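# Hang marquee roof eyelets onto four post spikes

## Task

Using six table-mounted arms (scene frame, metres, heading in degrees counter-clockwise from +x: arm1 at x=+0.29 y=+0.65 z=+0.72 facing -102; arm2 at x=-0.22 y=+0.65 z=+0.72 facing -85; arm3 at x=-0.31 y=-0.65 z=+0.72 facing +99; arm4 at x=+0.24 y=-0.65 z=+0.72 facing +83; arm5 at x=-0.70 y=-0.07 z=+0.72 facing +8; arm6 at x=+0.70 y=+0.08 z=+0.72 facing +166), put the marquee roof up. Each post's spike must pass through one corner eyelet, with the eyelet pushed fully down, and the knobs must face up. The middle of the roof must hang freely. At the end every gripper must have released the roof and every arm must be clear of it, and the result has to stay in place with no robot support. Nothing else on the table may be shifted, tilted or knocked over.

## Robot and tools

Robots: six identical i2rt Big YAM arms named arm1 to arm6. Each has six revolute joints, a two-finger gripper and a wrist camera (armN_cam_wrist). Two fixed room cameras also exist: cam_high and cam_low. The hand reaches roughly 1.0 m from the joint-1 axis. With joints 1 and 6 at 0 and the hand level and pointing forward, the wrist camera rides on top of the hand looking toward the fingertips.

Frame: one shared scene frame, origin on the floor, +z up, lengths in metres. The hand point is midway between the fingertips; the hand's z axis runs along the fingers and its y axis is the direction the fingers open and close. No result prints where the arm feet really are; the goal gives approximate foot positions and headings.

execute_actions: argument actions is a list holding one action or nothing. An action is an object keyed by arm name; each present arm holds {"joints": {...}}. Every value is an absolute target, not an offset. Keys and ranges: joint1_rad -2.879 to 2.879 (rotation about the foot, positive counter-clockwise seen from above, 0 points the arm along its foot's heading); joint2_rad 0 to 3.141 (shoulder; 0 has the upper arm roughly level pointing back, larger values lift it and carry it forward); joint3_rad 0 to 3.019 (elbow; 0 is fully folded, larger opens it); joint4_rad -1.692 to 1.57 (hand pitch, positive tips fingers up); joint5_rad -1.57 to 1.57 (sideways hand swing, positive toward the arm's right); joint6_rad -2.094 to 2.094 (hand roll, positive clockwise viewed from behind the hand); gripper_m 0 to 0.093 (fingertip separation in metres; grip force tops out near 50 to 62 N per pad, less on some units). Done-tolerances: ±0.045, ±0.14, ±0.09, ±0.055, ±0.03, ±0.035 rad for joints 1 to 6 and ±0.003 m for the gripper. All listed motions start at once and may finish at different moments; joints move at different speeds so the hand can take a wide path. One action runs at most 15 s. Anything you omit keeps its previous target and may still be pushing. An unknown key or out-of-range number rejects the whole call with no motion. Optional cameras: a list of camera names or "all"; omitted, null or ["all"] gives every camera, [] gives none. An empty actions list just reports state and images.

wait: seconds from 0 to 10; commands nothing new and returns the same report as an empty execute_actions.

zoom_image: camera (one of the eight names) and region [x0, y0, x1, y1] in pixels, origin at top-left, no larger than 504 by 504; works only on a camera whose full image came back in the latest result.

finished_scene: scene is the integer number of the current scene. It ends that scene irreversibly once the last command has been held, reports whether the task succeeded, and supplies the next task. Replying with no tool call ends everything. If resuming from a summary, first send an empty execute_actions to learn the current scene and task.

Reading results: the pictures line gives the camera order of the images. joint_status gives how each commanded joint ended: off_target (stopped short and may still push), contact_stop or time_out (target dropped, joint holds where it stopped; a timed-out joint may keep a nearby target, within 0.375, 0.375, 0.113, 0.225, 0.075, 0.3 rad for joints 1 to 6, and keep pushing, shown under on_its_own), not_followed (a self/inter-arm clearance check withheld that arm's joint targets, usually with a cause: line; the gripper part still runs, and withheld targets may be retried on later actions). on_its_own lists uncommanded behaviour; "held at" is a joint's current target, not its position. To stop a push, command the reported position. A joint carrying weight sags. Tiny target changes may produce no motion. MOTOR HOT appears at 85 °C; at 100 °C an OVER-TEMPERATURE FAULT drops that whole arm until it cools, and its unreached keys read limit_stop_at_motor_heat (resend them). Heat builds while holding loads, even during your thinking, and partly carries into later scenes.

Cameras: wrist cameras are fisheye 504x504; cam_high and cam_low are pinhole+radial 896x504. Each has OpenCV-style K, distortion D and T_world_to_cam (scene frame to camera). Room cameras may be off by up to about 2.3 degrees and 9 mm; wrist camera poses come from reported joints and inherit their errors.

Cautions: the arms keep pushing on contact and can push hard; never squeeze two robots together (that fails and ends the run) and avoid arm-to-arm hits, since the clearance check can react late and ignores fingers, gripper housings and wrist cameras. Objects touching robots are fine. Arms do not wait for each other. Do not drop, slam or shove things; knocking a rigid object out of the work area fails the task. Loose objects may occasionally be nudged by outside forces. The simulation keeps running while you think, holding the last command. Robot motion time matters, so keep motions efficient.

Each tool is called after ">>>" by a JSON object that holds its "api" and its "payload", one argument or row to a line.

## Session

>>> {"api": "execute_actions", "payload": {
  "actions": []
}}

Scene clock: 0.00 s.
arm1.joint_positions: joint1_rad=+0.257 joint2_rad=+0.413 joint3_rad=+0.552 joint4_rad=-1.252 joint5_rad=+0.204 joint6_rad=-0.384 gripper_m=+0.095
arm1.joint_status: not commanded
arm1.hand: x=+0.2727 y=+0.4590 z=+0.9414 quat_wxyz=(-0.054, -0.523, -0.817, +0.239) (m; scene frame)
arm2.joint_positions: joint1_rad=-0.357 joint2_rad=+0.519 joint3_rad=+0.405 joint4_rad=-0.989 joint5_rad=-0.262 joint6_rad=+0.293 gripper_m=+0.094
arm2.joint_status: not commanded
arm2.hand: x=-0.2397 y=+0.4331 z=+0.9350 quat_wxyz=(-0.256, -0.834, -0.482, +0.074) (m; scene frame)
arm3.joint_positions: joint1_rad=+0.117 joint2_rad=+0.333 joint3_rad=+0.661 joint4_rad=-1.408 joint5_rad=+0.301 joint6_rad=+0.513 gripper_m=+0.095
arm3.joint_status: not commanded
arm3.hand: x=-0.3024 y=-0.4832 z=+0.9746 quat_wxyz=(-0.228, +0.561, -0.778, -0.167) (m; scene frame)
arm4.joint_positions: joint1_rad=-0.201 joint2_rad=+0.473 joint3_rad=+0.473 joint4_rad=-1.093 joint5_rad=-0.142 joint6_rad=-0.533 gripper_m=+0.094
arm4.joint_status: not commanded
arm4.hand: x=+0.2789 y=-0.4437 z=+0.9236 quat_wxyz=(-0.197, +0.772, -0.584, -0.158) (m; scene frame)
arm5.joint_positions: joint1_rad=+0.396 joint2_rad=+0.404 joint3_rad=+0.603 joint4_rad=-1.295 joint5_rad=+0.099 joint6_rad=+0.239 gripper_m=+0.095
arm5.joint_status: not commanded
arm5.hand: x=-0.5349 y=+0.0145 z=+0.9299 quat_wxyz=(-0.241, +0.145, -0.959, -0.048) (m; scene frame)
arm6.joint_positions: joint1_rad=-0.302 joint2_rad=+0.499 joint3_rad=+0.439 joint4_rad=-1.058 joint5_rad=-0.311 joint6_rad=-0.197 gripper_m=+0.094
arm6.joint_status: not commanded
arm6.hand: x=+0.4948 y=+0.1463 z=+0.9510 quat_wxyz=(+0.058, +0.955, -0.141, -0.254) (m; scene frame)
pictures: arm1_cam_wrist, arm2_cam_wrist, arm3_cam_wrist, arm4_cam_wrist, arm5_cam_wrist, arm6_cam_wrist, cam_high, cam_low
Images, in order (width x height): arm1_cam_wrist 504x504, arm2_cam_wrist 504x504, arm3_cam_wrist 504x504, arm4_cam_wrist 504x504, arm5_cam_wrist 504x504, arm6_cam_wrist 504x504, cam_high 896x504, cam_low 896x504.

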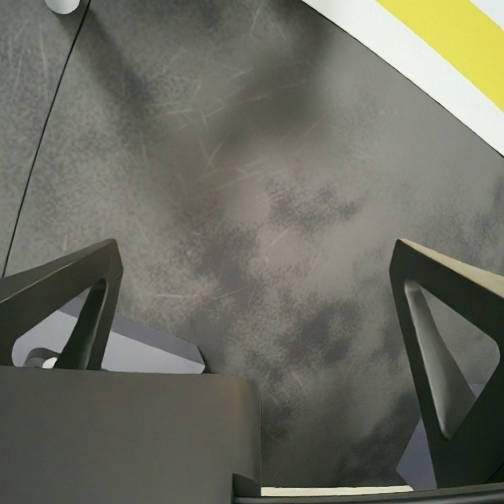

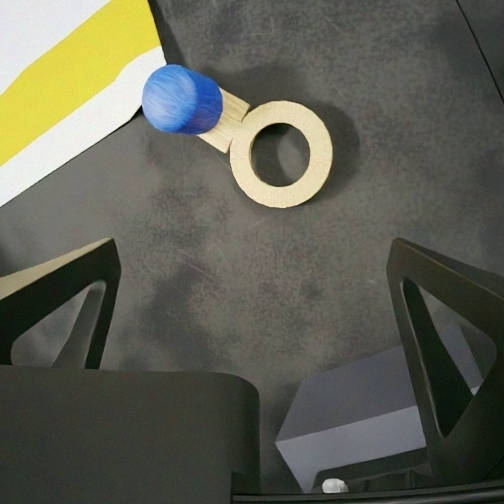

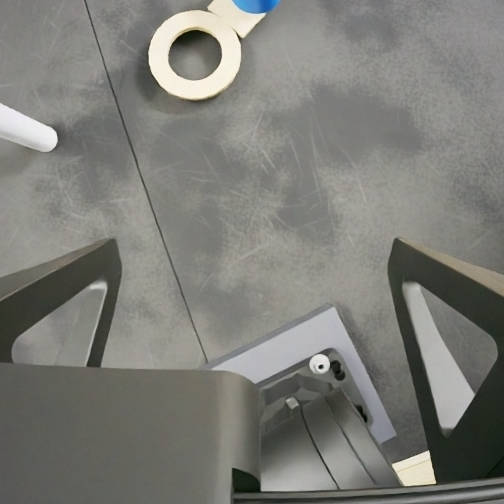

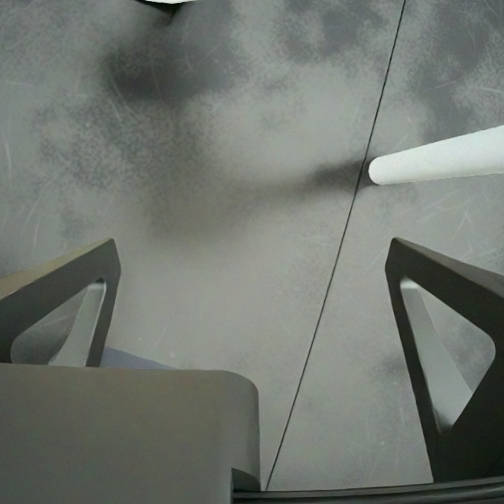

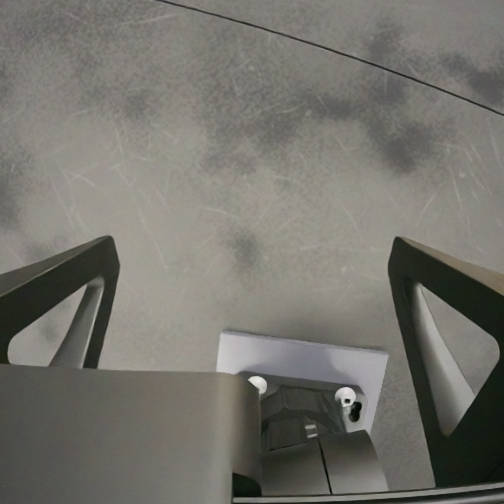

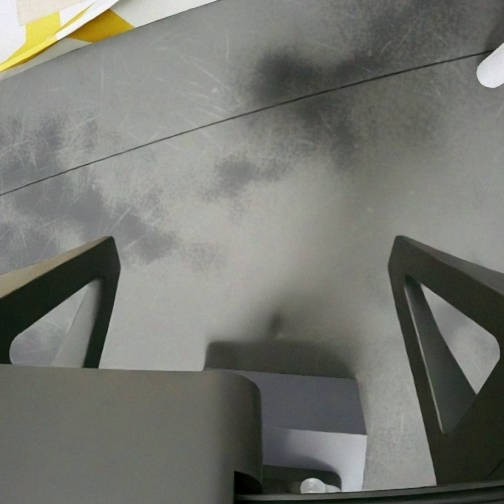

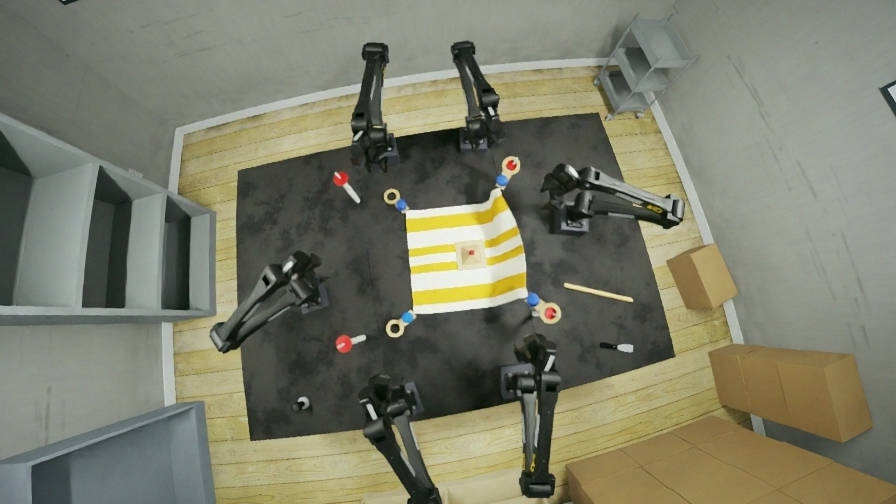

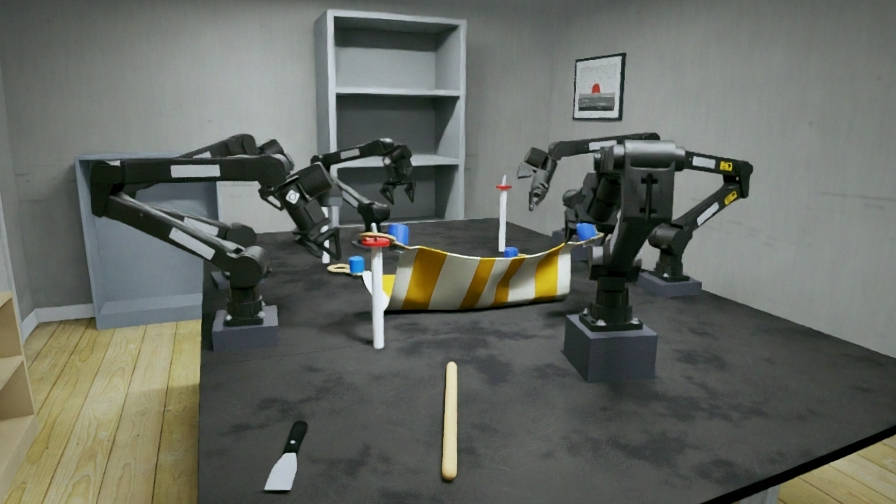

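>>> {"api": "execute_actions", "payload": {
  "actions": [
    {"arm2":{"joints":{"joint1_rad":0.12,"joint2_rad":1.42,"joint3_rad":0.9,"joint4_rad":-1.04,"joint5_rad":0,"joint6_rad":0}},"arm3":{"joints":{"joint1_rad":-0.34,"joint2_rad":1.5,"joint3_rad":0.97,"joint4_rad":-1.03,"joint5_rad":0,"joint6_rad":0}},"arm5":{"joints":{"joint1_rad":-0.85,"joint2_rad":0.3,"joint3_rad":0.6,"joint4_rad":-0.3,"joint5_rad":0,"joint6_rad":0}}}
  ],
  "cameras": ["arm2_cam_wrist","arm3_cam_wrist"]
}}

Scene clock: 2.07 s.
arm1.joint_positions: joint1_rad=+0.257 joint2_rad=+0.413 joint3_rad=+0.552 joint4_rad=-1.252 joint5_rad=+0.204 joint6_rad=-0.384 gripper_m=+0.095
arm1.joint_status: not commanded
arm1.hand: x=+0.2727 y=+0.4590 z=+0.9414 quat_wxyz=(-0.054, -0.523, -0.817, +0.239) (m; scene frame)
arm2.joint_positions: joint1_rad=+0.117 joint2_rad=+1.423 joint3_rad=+0.875 joint4_rad=-1.030 joint5_rad=-0.002 joint6_rad=+0.014 gripper_m=+0.094
arm2.joint_status: all done
arm2.hand: x=-0.1557 y=+0.2991 z=+0.8866 quat_wxyz=(+0.000, -0.646, -0.764, +0.000) (m; scene frame)
arm3.joint_positions: joint1_rad=-0.336 joint2_rad=+1.493 joint3_rad=+0.962 joint4_rad=-1.039 joint5_rad=+0.004 joint6_rad=+0.016 gripper_m=+0.095
arm3.joint_status: all done
arm3.hand: x=-0.2369 y=-0.2678 z=+0.8178 quat_wxyz=(-0.002, +0.632, -0.775, +0.000) (m; scene frame)
arm4.joint_positions: joint1_rad=-0.201 joint2_rad=+0.473 joint3_rad=+0.473 joint4_rad=-1.093 joint5_rad=-0.142 joint6_rad=-0.533 gripper_m=+0.094
arm4.joint_status: not commanded
arm4.hand: x=+0.2789 y=-0.4437 z=+0.9236 quat_wxyz=(-0.197, +0.772, -0.584, -0.158) (m; scene frame)
arm5.joint_positions: joint1_rad=-0.843 joint2_rad=+0.297 joint3_rad=+0.599 joint4_rad=-0.318 joint5_rad=+0.000 joint6_rad=+0.008 gripper_m=+0.095
arm5.joint_status: all done
arm5.hand: x=-0.4784 y=-0.2531 z=+1.1460 quat_wxyz=(-0.666, -0.241, -0.668, +0.228) (m; scene frame)
arm6.joint_positions: joint1_rad=-0.302 joint2_rad=+0.499 joint3_rad=+0.439 joint4_rad=-1.058 joint5_rad=-0.311 joint6_rad=-0.197 gripper_m=+0.094
arm6.joint_status: not commanded
arm6.hand: x=+0.4948 y=+0.1463 z=+0.9510 quat_wxyz=(+0.058, +0.955, -0.141, -0.254) (m; scene frame)
pictures: arm2_cam_wrist, arm3_cam_wrist
camera_calibration (this result's frames):
arm2_cam_wrist: T_world_to_cam=[[-0.984068, -0.176297, -0.0229916, -0.0779497], [-0.156842, 0.79993, 0.579234, -0.765885], [-0.0837256, 0.573612, -0.814837, 0.655365], [0, 0, 0, 1]] pos_world=[-0.14196, 0.222987, 0.97585]
arm3_cam_wrist: T_world_to_cam=[[0.979772, -0.200005, 0.00665918, 0.169492], [-0.165858, -0.792975, 0.586243, -0.728245], [-0.111971, -0.57549, -0.810108, 0.603939], [0, 0, 0, 1]] pos_world=[-0.219225, -0.19602, 0.915055]
Images, in order (width x height): arm2_cam_wrist 504x504, arm3_cam_wrist 504x504.

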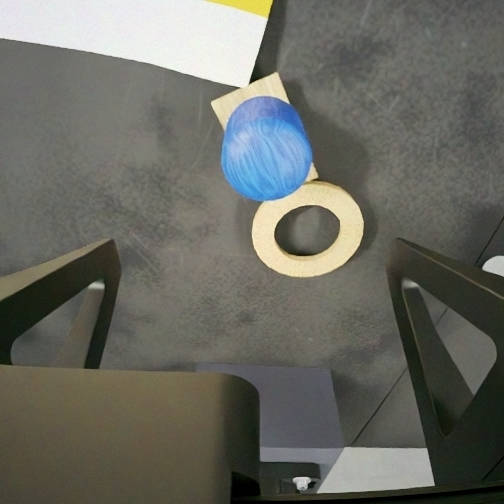

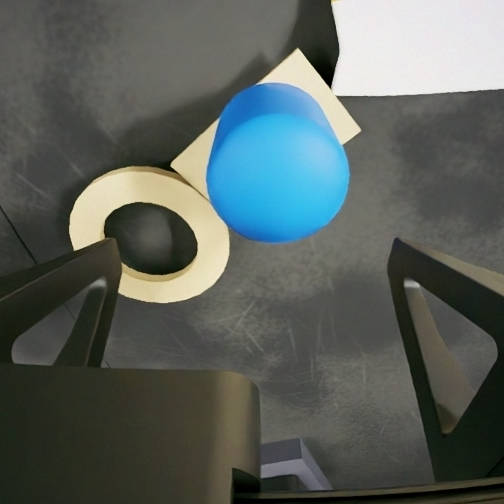

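>>> {"api": "execute_actions", "payload": {
  "actions": [
    {"arm3":{"joints":{"joint1_rad":-0.375,"joint6_rad":0.8}},"arm2":{"joints":{"joint2_rad":1.59,"joint3_rad":0.73,"joint4_rad":-0.68,"joint6_rad":-0.3}}}
  ],
  "cameras": []
}}

>>> {"api": "execute_actions", "payload": {
  "actions": [
    {"arm3":{"joints":{"joint2_rad":1.6,"joint3_rad":0.9,"joint4_rad":-0.86}}}
  ],
  "cameras": ["arm2_cam_wrist","arm3_cam_wrist"]
}}

Scene clock: 20.67 s.
arm1.joint_positions: joint1_rad=+0.257 joint2_rad=+0.413 joint3_rad=+0.552 joint4_rad=-1.252 joint5_rad=+0.204 joint6_rad=-0.384 gripper_m=+0.095
arm1.joint_status: not commanded
arm1.hand: x=+0.2727 y=+0.4590 z=+0.9414 quat_wxyz=(-0.054, -0.523, -0.817, +0.239) (m; scene frame)
arm2.joint_positions: joint1_rad=+0.117 joint2_rad=+1.601 joint3_rad=+0.710 joint4_rad=-0.697 joint5_rad=-0.002 joint6_rad=-0.285 gripper_m=+0.094
arm2.joint_status: all done
arm2.hand: x=-0.1593 y=+0.3182 z=+0.7806 quat_wxyz=(+0.003, -0.524, -0.851, -0.004) (m; scene frame)
arm3.joint_positions: joint1_rad=-0.369 joint2_rad=+1.493 joint3_rad=+0.962 joint4_rad=-1.039 joint5_rad=+0.003 joint6_rad=+0.783 gripper_m=+0.095
arm3.joint_status: all done
arm3.hand: x=-0.2242 y=-0.2704 z=+0.8178 quat_wxyz=(-0.002, +0.280, -0.960, -0.001) (m; scene frame)
arm4.joint_positions: joint1_rad=-0.201 joint2_rad=+0.473 joint3_rad=+0.473 joint4_rad=-1.093 joint5_rad=-0.142 joint6_rad=-0.533 gripper_m=+0.094
arm4.joint_status: not commanded
arm4.hand: x=+0.2789 y=-0.4437 z=+0.9236 quat_wxyz=(-0.197, +0.772, -0.584, -0.158) (m; scene frame)
arm5.joint_positions: joint1_rad=-0.843 joint2_rad=+0.297 joint3_rad=+0.599 joint4_rad=-0.318 joint5_rad=+0.000 joint6_rad=+0.007 gripper_m=+0.095
arm5.joint_status: not commanded
arm5.hand: x=-0.4784 y=-0.2531 z=+1.1460 quat_wxyz=(-0.666, -0.241, -0.668, +0.228) (m; scene frame)
arm6.joint_positions: joint1_rad=-0.302 joint2_rad=+0.499 joint3_rad=+0.439 joint4_rad=-1.058 joint5_rad=-0.311 joint6_rad=-0.197 gripper_m=+0.094
arm6.joint_status: not commanded
arm6.hand: x=+0.4948 y=+0.1463 z=+0.9510 quat_wxyz=(+0.058, +0.955, -0.141, -0.254) (m; scene frame)
pictures: none
No camera images: the call's "cameras" was empty. Leave "cameras" out to get every camera's image.

Scene clock: 21.53 s.
arm1.joint_positions: joint1_rad=+0.257 joint2_rad=+0.413 joint3_rad=+0.552 joint4_rad=-1.252 joint5_rad=+0.204 joint6_rad=-0.384 gripper_m=+0.095
arm1.joint_status: not commanded
arm1.hand: x=+0.2727 y=+0.4590 z=+0.9414 quat_wxyz=(-0.054, -0.523, -0.817, +0.239) (m; scene frame)
arm2.joint_positions: joint1_rad=+0.117 joint2_rad=+1.601 joint3_rad=+0.710 joint4_rad=-0.697 joint5_rad=-0.002 joint6_rad=-0.285 gripper_m=+0.094
arm2.joint_status: not commanded
arm2.hand: x=-0.1593 y=+0.3182 z=+0.7806 quat_wxyz=(+0.003, -0.524, -0.851, -0.004) (m; scene frame)
arm3.joint_positions: joint1_rad=-0.369 joint2_rad=+1.603 joint3_rad=+0.906 joint4_rad=-0.873 joint5_rad=+0.003 joint6_rad=+0.784 gripper_m=+0.095
arm3.joint_status: all done
arm3.hand: x=-0.2231 y=-0.2649 z=+0.7597 quat_wxyz=(-0.002, +0.280, -0.960, -0.002) (m; scene frame)
arm4.joint_positions: joint1_rad=-0.201 joint2_rad=+0.473 joint3_rad=+0.473 joint4_rad=-1.093 joint5_rad=-0.142 joint6_rad=-0.533 gripper_m=+0.094
arm4.joint_status: not commanded
arm4.hand: x=+0.2789 y=-0.4437 z=+0.9236 quat_wxyz=(-0.197, +0.772, -0.584, -0.158) (m; scene frame)
arm5.joint_positions: joint1_rad=-0.843 joint2_rad=+0.297 joint3_rad=+0.599 joint4_rad=-0.318 joint5_rad=+0.000 joint6_rad=+0.007 gripper_m=+0.095
arm5.joint_status: not commanded
arm5.hand: x=-0.4784 y=-0.2531 z=+1.1460 quat_wxyz=(-0.666, -0.241, -0.668, +0.228) (m; scene frame)
arm6.joint_positions: joint1_rad=-0.302 joint2_rad=+0.499 joint3_rad=+0.439 joint4_rad=-1.058 joint5_rad=-0.311 joint6_rad=-0.197 gripper_m=+0.094
arm6.joint_status: not commanded
arm6.hand: x=+0.4948 y=+0.1463 z=+0.9510 quat_wxyz=(+0.058, +0.955, -0.141, -0.254) (m; scene frame)
pictures: arm2_cam_wrist, arm3_cam_wrist
camera_calibration (this result's frames):
arm2_cam_wrist: T_world_to_cam=[[-0.88814, -0.458879, -0.0252486, 0.0263105], [-0.385004, 0.712909, 0.586117, -0.734346], [-0.250956, 0.530275, -0.809833, 0.541076], [0, 0, 0, 1]] pos_world=[-0.123572, 0.248677, 0.869258]
arm3_cam_wrist: T_world_to_cam=[[0.538231, -0.842795, 0.00211524, -0.108423], [-0.683579, -0.43508, 0.586025, -0.710123], [-0.492979, -0.316863, -0.81029, 0.543726], [0, 0, 0, 1]] pos_world=[-0.159024, -0.228052, 0.856955]
Images, in order (width x height): arm2_cam_wrist 504x504, arm3_cam_wrist 504x504.

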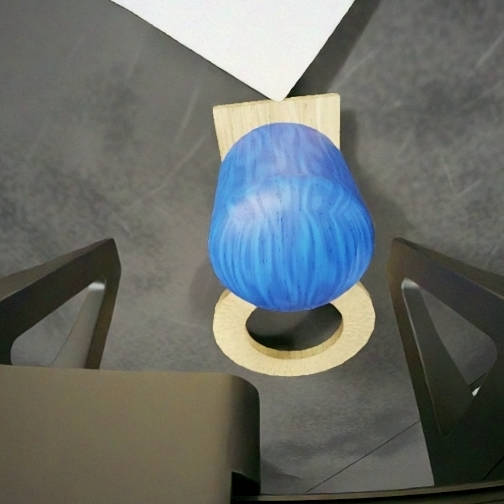

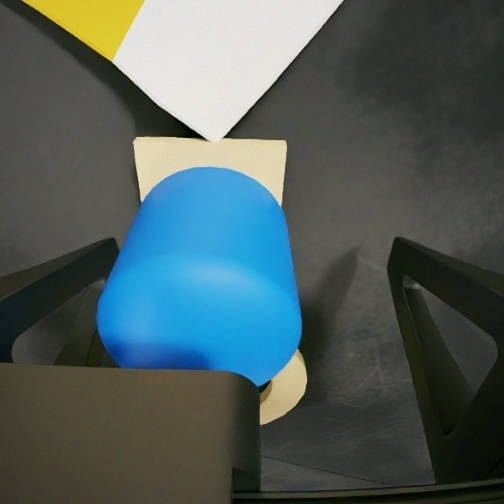

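>>> {"api": "execute_actions", "payload": {
  "actions": [
    {"arm3":{"joints":{"gripper_m":0}},"arm2":{"joints":{"joint2_rad":1.66,"joint3_rad":0.71,"joint4_rad":-0.61}}}
  ],
  "cameras": ["arm2_cam_wrist"]
}}

>>> {"api": "execute_actions", "payload": {
  "actions": [
    {"arm2":{"joints":{"gripper_m":0}}}
  ],
  "cameras": []
}}

>>> {"api": "execute_actions", "payload": {
  "actions": [
    {"arm2":{"joints":{"joint2_rad":1.25,"joint3_rad":1.42,"joint4_rad":-1.67}},"arm3":{"joints":{"joint2_rad":1.25,"joint3_rad":1.5,"joint4_rad":-1.67}}}
  ],
  "cameras": ["cam_high","cam_low"]
}}

Scene clock: 22.73 s.
arm1.joint_positions: joint1_rad=+0.257 joint2_rad=+0.413 joint3_rad=+0.552 joint4_rad=-1.252 joint5_rad=+0.204 joint6_rad=-0.384 gripper_m=+0.095
arm1.joint_status: not commanded
arm1.hand: x=+0.2727 y=+0.4590 z=+0.9414 quat_wxyz=(-0.054, -0.523, -0.817, +0.239) (m; scene frame)
arm2.joint_positions: joint1_rad=+0.117 joint2_rad=+1.655 joint3_rad=+0.710 joint4_rad=-0.628 joint5_rad=-0.002 joint6_rad=-0.286 gripper_m=+0.094
arm2.joint_status: all done
arm2.hand: x=-0.1579 y=+0.3106 z=+0.7632 quat_wxyz=(-0.002, -0.524, -0.852, +0.002) (m; scene frame)
arm3.joint_positions: joint1_rad=-0.369 joint2_rad=+1.603 joint3_rad=+0.906 joint4_rad=-0.871 joint5_rad=+0.002 joint6_rad=+0.785 gripper_m=+0.049
arm3.joint_status: gripper_m off_target (ended at +0.049, target +0.000)
arm3.hand: x=-0.2231 y=-0.2644 z=+0.7597 quat_wxyz=(-0.002, +0.280, -0.960, -0.003) (m; scene frame)
arm4.joint_positions: joint1_rad=-0.201 joint2_rad=+0.473 joint3_rad=+0.473 joint4_rad=-1.093 joint5_rad=-0.142 joint6_rad=-0.533 gripper_m=+0.094
arm4.joint_status: not commanded
arm4.hand: x=+0.2789 y=-0.4437 z=+0.9236 quat_wxyz=(-0.197, +0.772, -0.584, -0.158) (m; scene frame)
arm5.joint_positions: joint1_rad=-0.843 joint2_rad=+0.297 joint3_rad=+0.599 joint4_rad=-0.318 joint5_rad=+0.000 joint6_rad=+0.007 gripper_m=+0.095
arm5.joint_status: not commanded
arm5.hand: x=-0.4784 y=-0.2531 z=+1.1460 quat_wxyz=(-0.666, -0.241, -0.668, +0.228) (m; scene frame)
arm6.joint_positions: joint1_rad=-0.302 joint2_rad=+0.499 joint3_rad=+0.439 joint4_rad=-1.058 joint5_rad=-0.311 joint6_rad=-0.197 gripper_m=+0.094
arm6.joint_status: not commanded
arm6.hand: x=+0.4948 y=+0.1463 z=+0.9510 quat_wxyz=(+0.058, +0.955, -0.141, -0.254) (m; scene frame)
pictures: arm2_cam_wrist
camera_calibration (this result's frames):
arm2_cam_wrist: T_world_to_cam=[[-0.887894, -0.459577, -0.0208009, 0.0204651], [-0.386886, 0.721464, 0.57429, -0.712125], [-0.248923, 0.517956, -0.818388, 0.54204], [0, 0, 0, 1]] pos_world=[-0.122414, 0.242425, 0.85299]
Images, in order (width x height): arm2_cam_wrist 504x504.

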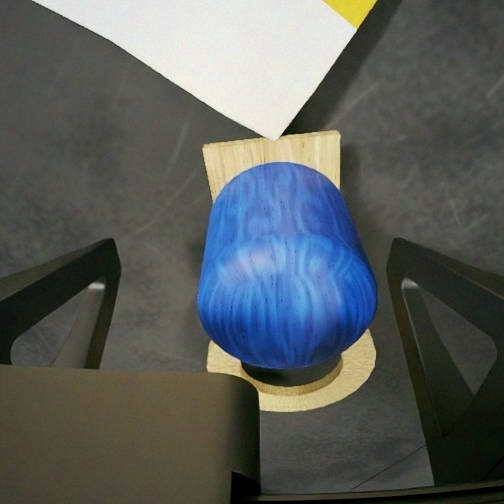

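Scene clock: 23.47 s.
arm1.joint_positions: joint1_rad=+0.257 joint2_rad=+0.413 joint3_rad=+0.552 joint4_rad=-1.252 joint5_rad=+0.204 joint6_rad=-0.384 gripper_m=+0.095
arm1.joint_status: not commanded
arm1.hand: x=+0.2727 y=+0.4590 z=+0.9414 quat_wxyz=(-0.054, -0.523, -0.817, +0.239) (m; scene frame)
arm2.joint_positions: joint1_rad=+0.117 joint2_rad=+1.655 joint3_rad=+0.710 joint4_rad=-0.625 joint5_rad=-0.001 joint6_rad=-0.286 gripper_m=+0.048
arm2.joint_status: gripper_m off_target (ended at +0.048, target +0.000)
arm2.hand: x=-0.1580 y=+0.3099 z=+0.7632 quat_wxyz=(-0.003, -0.524, -0.852, +0.003) (m; scene frame)
arm3.joint_positions: joint1_rad=-0.369 joint2_rad=+1.603 joint3_rad=+0.906 joint4_rad=-0.871 joint5_rad=+0.002 joint6_rad=+0.785 gripper_m=+0.049
arm3.joint_status: not commanded
arm3.hand: x=-0.2231 y=-0.2644 z=+0.7597 quat_wxyz=(-0.002, +0.280, -0.960, -0.003) (m; scene frame)
arm4.joint_positions: joint1_rad=-0.201 joint2_rad=+0.473 joint3_rad=+0.473 joint4_rad=-1.093 joint5_rad=-0.142 joint6_rad=-0.533 gripper_m=+0.094
arm4.joint_status: not commanded
arm4.hand: x=+0.2789 y=-0.4437 z=+0.9236 quat_wxyz=(-0.197, +0.772, -0.584, -0.158) (m; scene frame)
arm5.joint_positions: joint1_rad=-0.843 joint2_rad=+0.297 joint3_rad=+0.599 joint4_rad=-0.318 joint5_rad=+0.000 joint6_rad=+0.007 gripper_m=+0.095
arm5.joint_status: not commanded
arm5.hand: x=-0.4784 y=-0.2531 z=+1.1460 quat_wxyz=(-0.666, -0.241, -0.668, +0.228) (m; scene frame)
arm6.joint_positions: joint1_rad=-0.302 joint2_rad=+0.499 joint3_rad=+0.439 joint4_rad=-1.058 joint5_rad=-0.311 joint6_rad=-0.197 gripper_m=+0.094
arm6.joint_status: not commanded
arm6.hand: x=+0.4948 y=+0.1463 z=+0.9510 quat_wxyz=(+0.058, +0.955, -0.141, -0.254) (m; scene frame)
pictures: none
No camera images: the call's "cameras" was empty. Leave "cameras" out to get every camera's image.

Scene clock: 25.07 s.
arm1.joint_positions: joint1_rad=+0.257 joint2_rad=+0.413 joint3_rad=+0.552 joint4_rad=-1.252 joint5_rad=+0.204 joint6_rad=-0.384 gripper_m=+0.095
arm1.joint_status: not commanded
arm1.hand: x=+0.2727 y=+0.4590 z=+0.9414 quat_wxyz=(-0.054, -0.523, -0.817, +0.239) (m; scene frame)
arm2.joint_positions: joint1_rad=+0.117 joint2_rad=+1.255 joint3_rad=+1.373 joint4_rad=-1.652 joint5_rad=-0.001 joint6_rad=-0.287 gripper_m=+0.048
arm2.joint_status: all done
arm2.hand: x=-0.1561 y=+0.3013 z=+1.1272 quat_wxyz=(-0.015, -0.524, -0.852, +0.017) (m; scene frame)
arm3.joint_positions: joint1_rad=-0.369 joint2_rad=+1.255 joint3_rad=+1.464 joint4_rad=-1.657 joint5_rad=+0.002 joint6_rad=+0.785 gripper_m=+0.049
arm3.joint_status: all done
arm3.hand: x=-0.2279 y=-0.2880 z=+1.0905 quat_wxyz=(-0.031, +0.279, -0.958, -0.055) (m; scene frame)
arm4.joint_positions: joint1_rad=-0.201 joint2_rad=+0.473 joint3_rad=+0.473 joint4_rad=-1.093 joint5_rad=-0.142 joint6_rad=-0.533 gripper_m=+0.094
arm4.joint_status: not commanded
arm4.hand: x=+0.2789 y=-0.4437 z=+0.9236 quat_wxyz=(-0.197, +0.772, -0.584, -0.158) (m; scene frame)
arm5.joint_positions: joint1_rad=-0.843 joint2_rad=+0.297 joint3_rad=+0.599 joint4_rad=-0.318 joint5_rad=+0.000 joint6_rad=+0.007 gripper_m=+0.095
arm5.joint_status: not commanded
arm5.hand: x=-0.4784 y=-0.2531 z=+1.1460 quat_wxyz=(-0.666, -0.241, -0.668, +0.228) (m; scene frame)
arm6.joint_positions: joint1_rad=-0.302 joint2_rad=+0.499 joint3_rad=+0.439 joint4_rad=-1.058 joint5_rad=-0.311 joint6_rad=-0.197 gripper_m=+0.094
arm6.joint_status: not commanded
arm6.hand: x=+0.4948 y=+0.1463 z=+0.9510 quat_wxyz=(+0.058, +0.955, -0.141, -0.254) (m; scene frame)
pictures: cam_high, cam_low
Images, in order (width x height): cam_high 896x504, cam_low 896x504.

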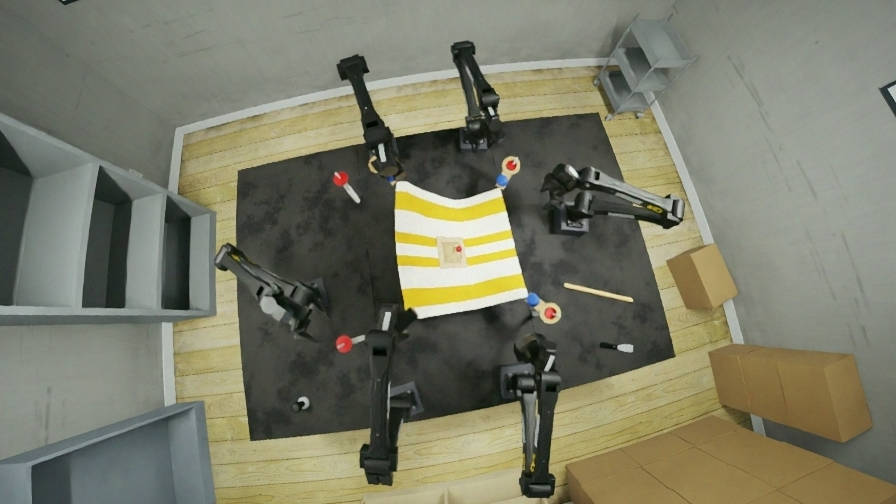

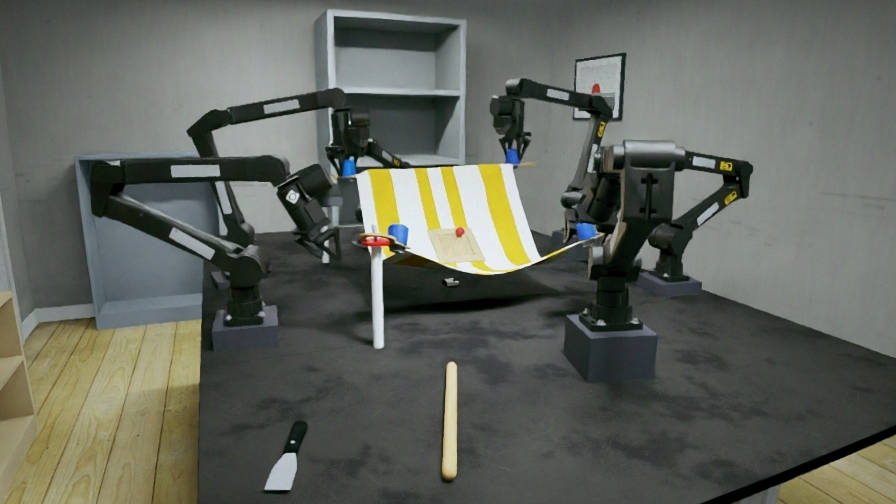

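>>> {"api": "execute_actions", "payload": {
  "actions": [
    {"arm2":{"joints":{"joint1_rad":-0.46,"joint2_rad":1.19,"joint3_rad":1.38,"joint6_rad":-1.5}},"arm3":{"joints":{"joint1_rad":0.1,"joint2_rad":1.26,"joint3_rad":1.54,"joint6_rad":1.36}}}
  ],
  "cameras": ["cam_high","arm5_cam_wrist"]
}}

>>> {"api": "execute_actions", "payload": {
  "actions": [
    {"arm5":{"joints":{"joint1_rad":0.95}}}
  ],
  "cameras": ["arm5_cam_wrist"]
}}

Scene clock: 28.63 s.
arm1.joint_positions: joint1_rad=+0.257 joint2_rad=+0.413 joint3_rad=+0.552 joint4_rad=-1.252 joint5_rad=+0.204 joint6_rad=-0.384 gripper_m=+0.095
arm1.joint_status: not commanded
arm1.hand: x=+0.2727 y=+0.4590 z=+0.9414 quat_wxyz=(-0.054, -0.523, -0.817, +0.239) (m; scene frame)
arm2.joint_positions: joint1_rad=-0.445 joint2_rad=+1.203 joint3_rad=+1.370 joint4_rad=-1.652 joint5_rad=-0.012 joint6_rad=-1.442 gripper_m=+0.048
arm2.joint_status: joint6_rad time_out (moved -1.156 of -1.213); the others done
arm2.on_its_own: joint6_rad reads -1.442 and still pushes toward -1.500 since a time_out
arm2.hand: x=-0.3477 y=+0.3303 z=+1.1432 quat_wxyz=(-0.002, -0.252, -0.967, +0.047) (m; scene frame)
arm3.joint_positions: joint1_rad=+0.092 joint2_rad=+1.259 joint3_rad=+1.489 joint4_rad=-1.657 joint5_rad=+0.009 joint6_rad=+1.320 gripper_m=+0.049
arm3.joint_status: joint6_rad time_out (moved +0.535 of +0.575); the others done
arm3.on_its_own: joint6_rad reads +1.320 and still pushes toward +1.360 since a time_out
arm3.hand: x=-0.3983 y=-0.2845 z=+1.0995 quat_wxyz=(-0.005, +0.243, -0.967, -0.074) (m; scene frame)
arm4.joint_positions: joint1_rad=-0.201 joint2_rad=+0.473 joint3_rad=+0.473 joint4_rad=-1.093 joint5_rad=-0.142 joint6_rad=-0.533 gripper_m=+0.094
arm4.joint_status: not commanded
arm4.hand: x=+0.2789 y=-0.4437 z=+0.9236 quat_wxyz=(-0.197, +0.772, -0.584, -0.158) (m; scene frame)
arm5.joint_positions: joint1_rad=-0.843 joint2_rad=+0.297 joint3_rad=+0.599 joint4_rad=-0.318 joint5_rad=+0.000 joint6_rad=+0.007 gripper_m=+0.095
arm5.joint_status: not commanded
arm5.hand: x=-0.4784 y=-0.2531 z=+1.1460 quat_wxyz=(-0.666, -0.241, -0.668, +0.228) (m; scene frame)
arm6.joint_positions: joint1_rad=-0.302 joint2_rad=+0.499 joint3_rad=+0.439 joint4_rad=-1.058 joint5_rad=-0.311 joint6_rad=-0.197 gripper_m=+0.094
arm6.joint_status: not commanded
arm6.hand: x=+0.4948 y=+0.1463 z=+0.9510 quat_wxyz=(+0.058, +0.955, -0.141, -0.254) (m; scene frame)
pictures: arm5_cam_wrist, cam_high
camera_calibration (this result's frames):
arm5_cam_wrist: T_world_to_cam=[[-0.627324, -0.778753, -0.00275124, -0.491768], [-0.460051, 0.37344, -0.805541, 0.802094], [0.628345, -0.50407, -0.592534, 0.977926], [0, 0, 0, 1]] pos_world=[-0.553969, -0.189556, 1.22422]
Images, in order (width x height): arm5_cam_wrist 504x504, cam_high 896x504.

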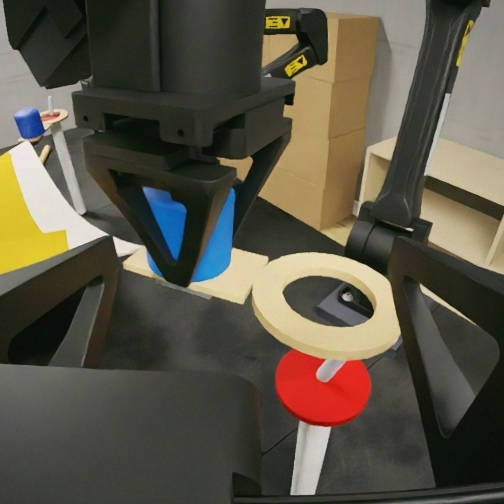

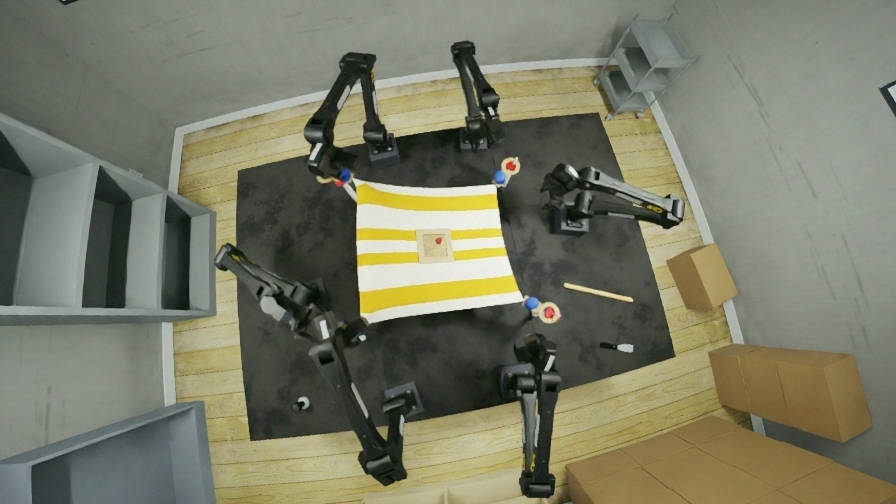

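not run: a stop came earlier in this reply.

>>> {"api": "execute_actions", "payload": {
  "actions": [
    {"arm2":{"joints":{"joint6_rad":-1.44}},"arm3":{"joints":{"joint3_rad":1.33,"joint4_rad":-1.5,"joint6_rad":1.32}},"arm5":{"joints":{"joint1_rad":-0.95,"joint2_rad":0.05,"joint3_rad":0.45,"joint4_rad":-0.4}}}
  ],
  "cameras": ["cam_high","arm5_cam_wrist"]
}}

>>> {"api": "zoom_image", "payload": {
  "camera": "cam_high",
  "region": [280, 120, 480, 400]
}}

Scene clock: 30.03 s.
arm1.joint_positions: joint1_rad=+0.257 joint2_rad=+0.413 joint3_rad=+0.552 joint4_rad=-1.252 joint5_rad=+0.204 joint6_rad=-0.384 gripper_m=+0.095
arm1.joint_status: not commanded
arm1.hand: x=+0.2727 y=+0.4590 z=+0.9414 quat_wxyz=(-0.054, -0.523, -0.817, +0.239) (m; scene frame)
arm2.joint_positions: joint1_rad=-0.445 joint2_rad=+1.203 joint3_rad=+1.370 joint4_rad=-1.652 joint5_rad=-0.012 joint6_rad=-1.416 gripper_m=+0.048
arm2.joint_status: all done
arm2.hand: x=-0.3477 y=+0.3303 z=+1.1432 quat_wxyz=(-0.002, -0.264, -0.963, +0.047) (m; scene frame)
arm3.joint_positions: joint1_rad=+0.094 joint2_rad=+1.265 joint3_rad=+1.343 joint4_rad=-1.495 joint5_rad=+0.008 joint6_rad=+1.314 gripper_m=+0.049
arm3.joint_status: all done
arm3.hand: x=-0.4022 y=-0.2712 z=+1.0431 quat_wxyz=(-0.005, +0.246, -0.966, -0.079) (m; scene frame)
arm4.joint_positions: joint1_rad=-0.201 joint2_rad=+0.473 joint3_rad=+0.473 joint4_rad=-1.093 joint5_rad=-0.142 joint6_rad=-0.533 gripper_m=+0.094
arm4.joint_status: not commanded
arm4.hand: x=+0.2789 y=-0.4437 z=+0.9236 quat_wxyz=(-0.197, +0.772, -0.584, -0.158) (m; scene frame)
arm5.joint_positions: joint1_rad=-0.945 joint2_rad=+0.049 joint3_rad=+0.438 joint4_rad=-0.398 joint5_rad=+0.000 joint6_rad=+0.007 gripper_m=+0.095
arm5.joint_status: all done
arm5.hand: x=-0.5289 y=-0.2439 z=+1.0892 quat_wxyz=(-0.656, -0.274, -0.653, +0.262) (m; scene frame)
arm6.joint_positions: joint1_rad=-0.302 joint2_rad=+0.499 joint3_rad=+0.439 joint4_rad=-1.058 joint5_rad=-0.311 joint6_rad=-0.197 gripper_m=+0.094
arm6.joint_status: not commanded
arm6.hand: x=+0.4948 y=+0.1463 z=+0.9510 quat_wxyz=(+0.058, +0.955, -0.141, -0.254) (m; scene frame)
pictures: arm5_cam_wrist, cam_high
camera_calibration (this result's frames):
arm5_cam_wrist: T_world_to_cam=[[-0.70301, -0.711173, -0.00306347, -0.53966], [-0.416012, 0.414723, -0.809283, 0.76721], [0.576811, -0.56766, -0.587411, 0.932267], [0, 0, 0, 1]] pos_world=[-0.59796, -0.17276, 1.16686]
Images, in order (width x height): arm5_cam_wrist 504x504, cam_high 896x504.

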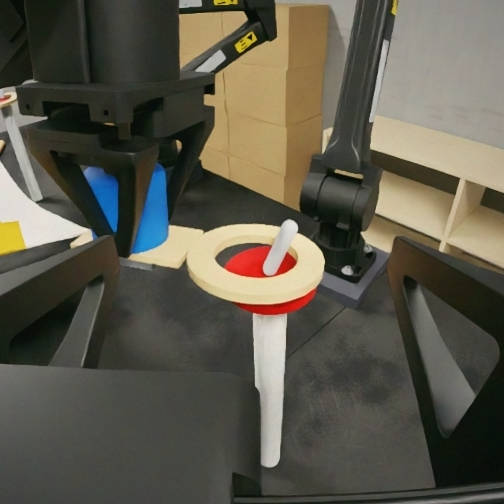

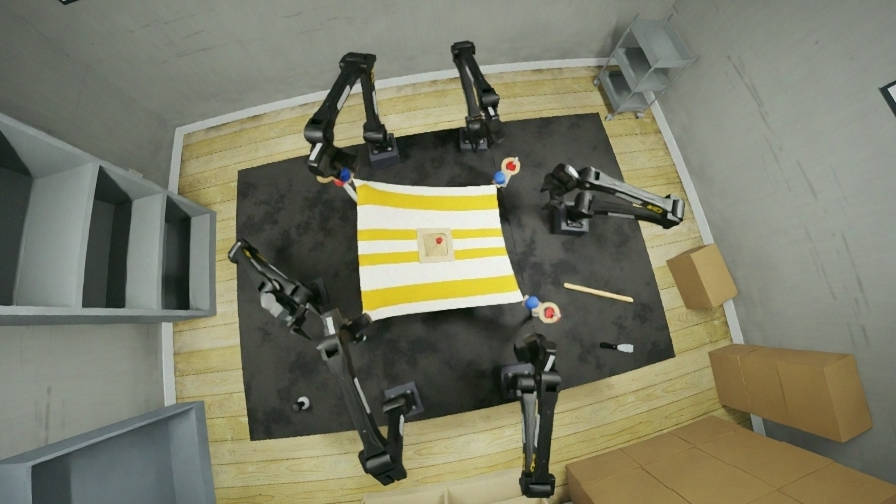

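Region (280, 120, 480, 400) of cam_high's 896x504 image, scaled by 1.800, with more detail than that image has; it fills the left 360 columns of this view, and the rest is white.

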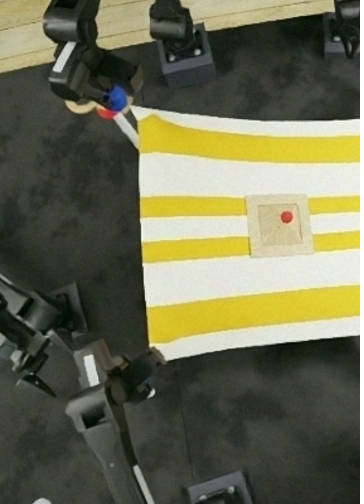

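>>> {"api": "execute_actions", "payload": {
  "actions": [
    {"arm3":{"joints":{"joint3_rad":1.2,"joint4_rad":-1.37}},"arm5":{"joints":{"joint1_rad":0.95}},"arm2":{"joints":{"joint3_rad":1.27,"joint4_rad":-1.55}}}
  ],
  "cameras": ["arm5_cam_wrist"]
}}

Scene clock: 32.17 s.
arm1.joint_positions: joint1_rad=+0.257 joint2_rad=+0.413 joint3_rad=+0.552 joint4_rad=-1.252 joint5_rad=+0.204 joint6_rad=-0.384 gripper_m=+0.095
arm1.joint_status: not commanded
arm1.hand: x=+0.2727 y=+0.4590 z=+0.9414 quat_wxyz=(-0.054, -0.523, -0.817, +0.239) (m; scene frame)
arm2.joint_positions: joint1_rad=-0.445 joint2_rad=+1.205 joint3_rad=+1.259 joint4_rad=-1.543 joint5_rad=-0.012 joint6_rad=-1.416 gripper_m=+0.048
arm2.joint_status: all done
arm2.hand: x=-0.3493 y=+0.3258 z=+1.1004 quat_wxyz=(-0.003, -0.264, -0.963, +0.045) (m; scene frame)
arm3.joint_positions: joint1_rad=+0.092 joint2_rad=+1.231 joint3_rad=+1.248 joint4_rad=-1.367 joint5_rad=+0.008 joint6_rad=+1.313 gripper_m=+0.049
arm3.joint_status: all done
arm3.hand: x=-0.4028 y=-0.2669 z=+1.0207 quat_wxyz=(-0.005, +0.245, -0.963, -0.112) (m; scene frame)
arm4.joint_positions: joint1_rad=-0.201 joint2_rad=+0.473 joint3_rad=+0.473 joint4_rad=-1.093 joint5_rad=-0.142 joint6_rad=-0.533 gripper_m=+0.094
arm4.joint_status: not commanded
arm4.hand: x=+0.2789 y=-0.4437 z=+0.9236 quat_wxyz=(-0.197, +0.772, -0.584, -0.158) (m; scene frame)
arm5.joint_positions: joint1_rad=+0.943 joint2_rad=+0.049 joint3_rad=+0.438 joint4_rad=-0.398 joint5_rad=+0.000 joint6_rad=+0.007 gripper_m=+0.095
arm5.joint_status: all done
arm5.hand: x=-0.5941 y=+0.1496 z=+1.0894 quat_wxyz=(-0.601, +0.374, -0.601, -0.372) (m; scene frame)
arm6.joint_positions: joint1_rad=-0.302 joint2_rad=+0.499 joint3_rad=+0.439 joint4_rad=-1.058 joint5_rad=-0.311 joint6_rad=-0.197 gripper_m=+0.094
arm6.joint_status: not commanded
arm6.hand: x=+0.4948 y=+0.1463 z=+0.9510 quat_wxyz=(+0.058, +0.955, -0.141, -0.254) (m; scene frame)
pictures: arm5_cam_wrist
camera_calibration (this result's frames):
arm5_cam_wrist: T_world_to_cam=[[0.894977, -0.445848, 0.0153886, 0.583928], [-0.250569, -0.530923, -0.809528, 0.817002], [0.369096, 0.720653, -0.58688, 0.876661], [0, 0, 0, 1]] pos_world=[-0.641458, 0.0623402, 1.16689]
Images, in order (width x height): arm5_cam_wrist 504x504.

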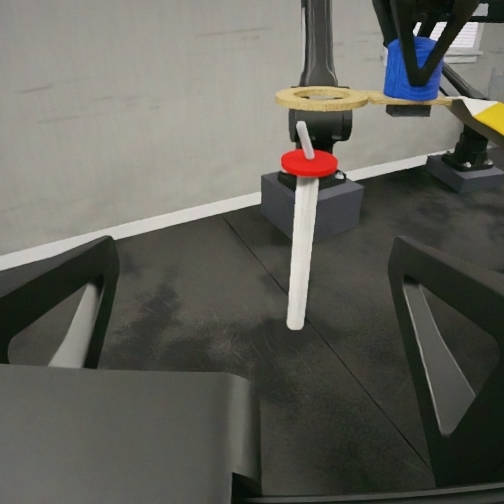

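>>> {"api": "execute_actions", "payload": {
  "actions": [
    {"arm2":{"joints":{"joint1_rad":-0.48,"joint3_rad":1.16,"joint4_rad":-1.44}}}
  ],
  "cameras": ["arm5_cam_wrist","cam_high"]
}}

>>> {"api": "zoom_image", "payload": {
  "camera": "arm5_cam_wrist",
  "region": [220, 60, 480, 220]
}}

Scene clock: 33.13 s.
arm1.joint_positions: joint1_rad=+0.257 joint2_rad=+0.413 joint3_rad=+0.552 joint4_rad=-1.252 joint5_rad=+0.204 joint6_rad=-0.384 gripper_m=+0.095
arm1.joint_status: not commanded
arm1.hand: x=+0.2727 y=+0.4590 z=+0.9414 quat_wxyz=(-0.054, -0.523, -0.817, +0.239) (m; scene frame)
arm2.joint_positions: joint1_rad=-0.460 joint2_rad=+1.205 joint3_rad=+1.152 joint4_rad=-1.435 joint5_rad=-0.012 joint6_rad=-1.416 gripper_m=+0.048
arm2.joint_status: all done
arm2.hand: x=-0.3545 y=+0.3270 z=+1.0598 quat_wxyz=(-0.002, -0.272, -0.961, +0.046) (m; scene frame)
arm3.joint_positions: joint1_rad=+0.092 joint2_rad=+1.231 joint3_rad=+1.248 joint4_rad=-1.367 joint5_rad=+0.008 joint6_rad=+1.313 gripper_m=+0.049
arm3.joint_status: not commanded
arm3.hand: x=-0.4028 y=-0.2669 z=+1.0207 quat_wxyz=(-0.005, +0.245, -0.963, -0.112) (m; scene frame)
arm4.joint_positions: joint1_rad=-0.201 joint2_rad=+0.473 joint3_rad=+0.473 joint4_rad=-1.093 joint5_rad=-0.142 joint6_rad=-0.533 gripper_m=+0.094
arm4.joint_status: not commanded
arm4.hand: x=+0.2789 y=-0.4437 z=+0.9236 quat_wxyz=(-0.197, +0.772, -0.584, -0.158) (m; scene frame)
arm5.joint_positions: joint1_rad=+0.943 joint2_rad=+0.049 joint3_rad=+0.438 joint4_rad=-0.398 joint5_rad=+0.000 joint6_rad=+0.007 gripper_m=+0.095
arm5.joint_status: not commanded
arm5.hand: x=-0.5941 y=+0.1496 z=+1.0894 quat_wxyz=(-0.601, +0.374, -0.601, -0.372) (m; scene frame)
arm6.joint_positions: joint1_rad=-0.302 joint2_rad=+0.499 joint3_rad=+0.439 joint4_rad=-1.058 joint5_rad=-0.311 joint6_rad=-0.197 gripper_m=+0.094
arm6.joint_status: not commanded
arm6.hand: x=+0.4948 y=+0.1463 z=+0.9510 quat_wxyz=(+0.058, +0.955, -0.141, -0.254) (m; scene frame)
pictures: arm5_cam_wrist, cam_high
camera_calibration (this result's frames):
arm5_cam_wrist: T_world_to_cam=[[0.894977, -0.445848, 0.0153886, 0.583928], [-0.250569, -0.530923, -0.809528, 0.817002], [0.369096, 0.720653, -0.58688, 0.876661], [0, 0, 0, 1]] pos_world=[-0.641458, 0.0623402, 1.16689]
Images, in order (width x height): arm5_cam_wrist 504x504, cam_high 896x504.

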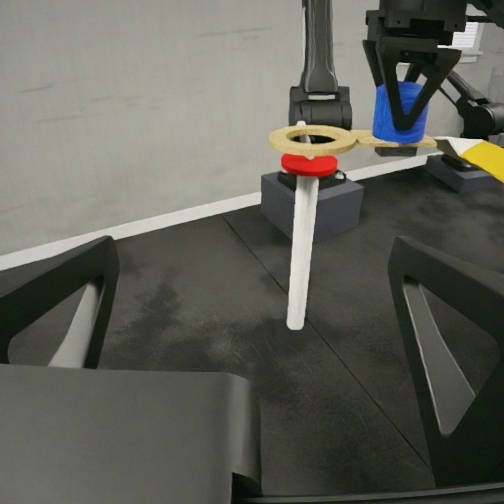

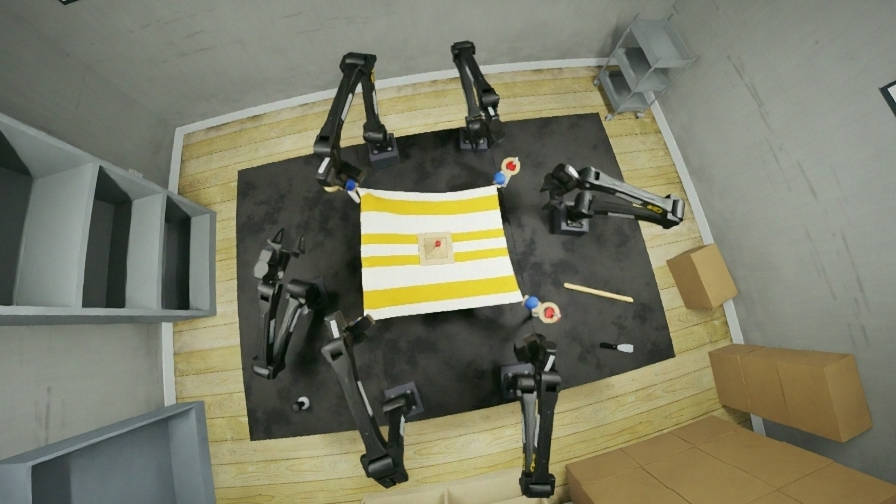

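Region (220, 60, 480, 220) of arm5_cam_wrist's 504x504 image, scaled by 1.938, with more detail than that image has; it fills the top 310 rows of this view, and the rest is white.

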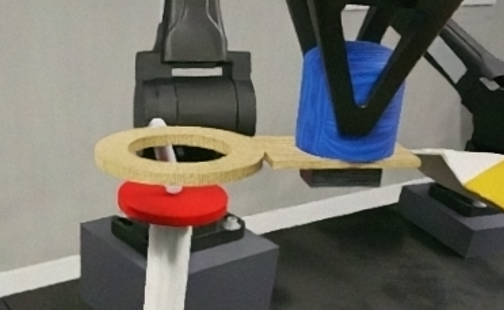

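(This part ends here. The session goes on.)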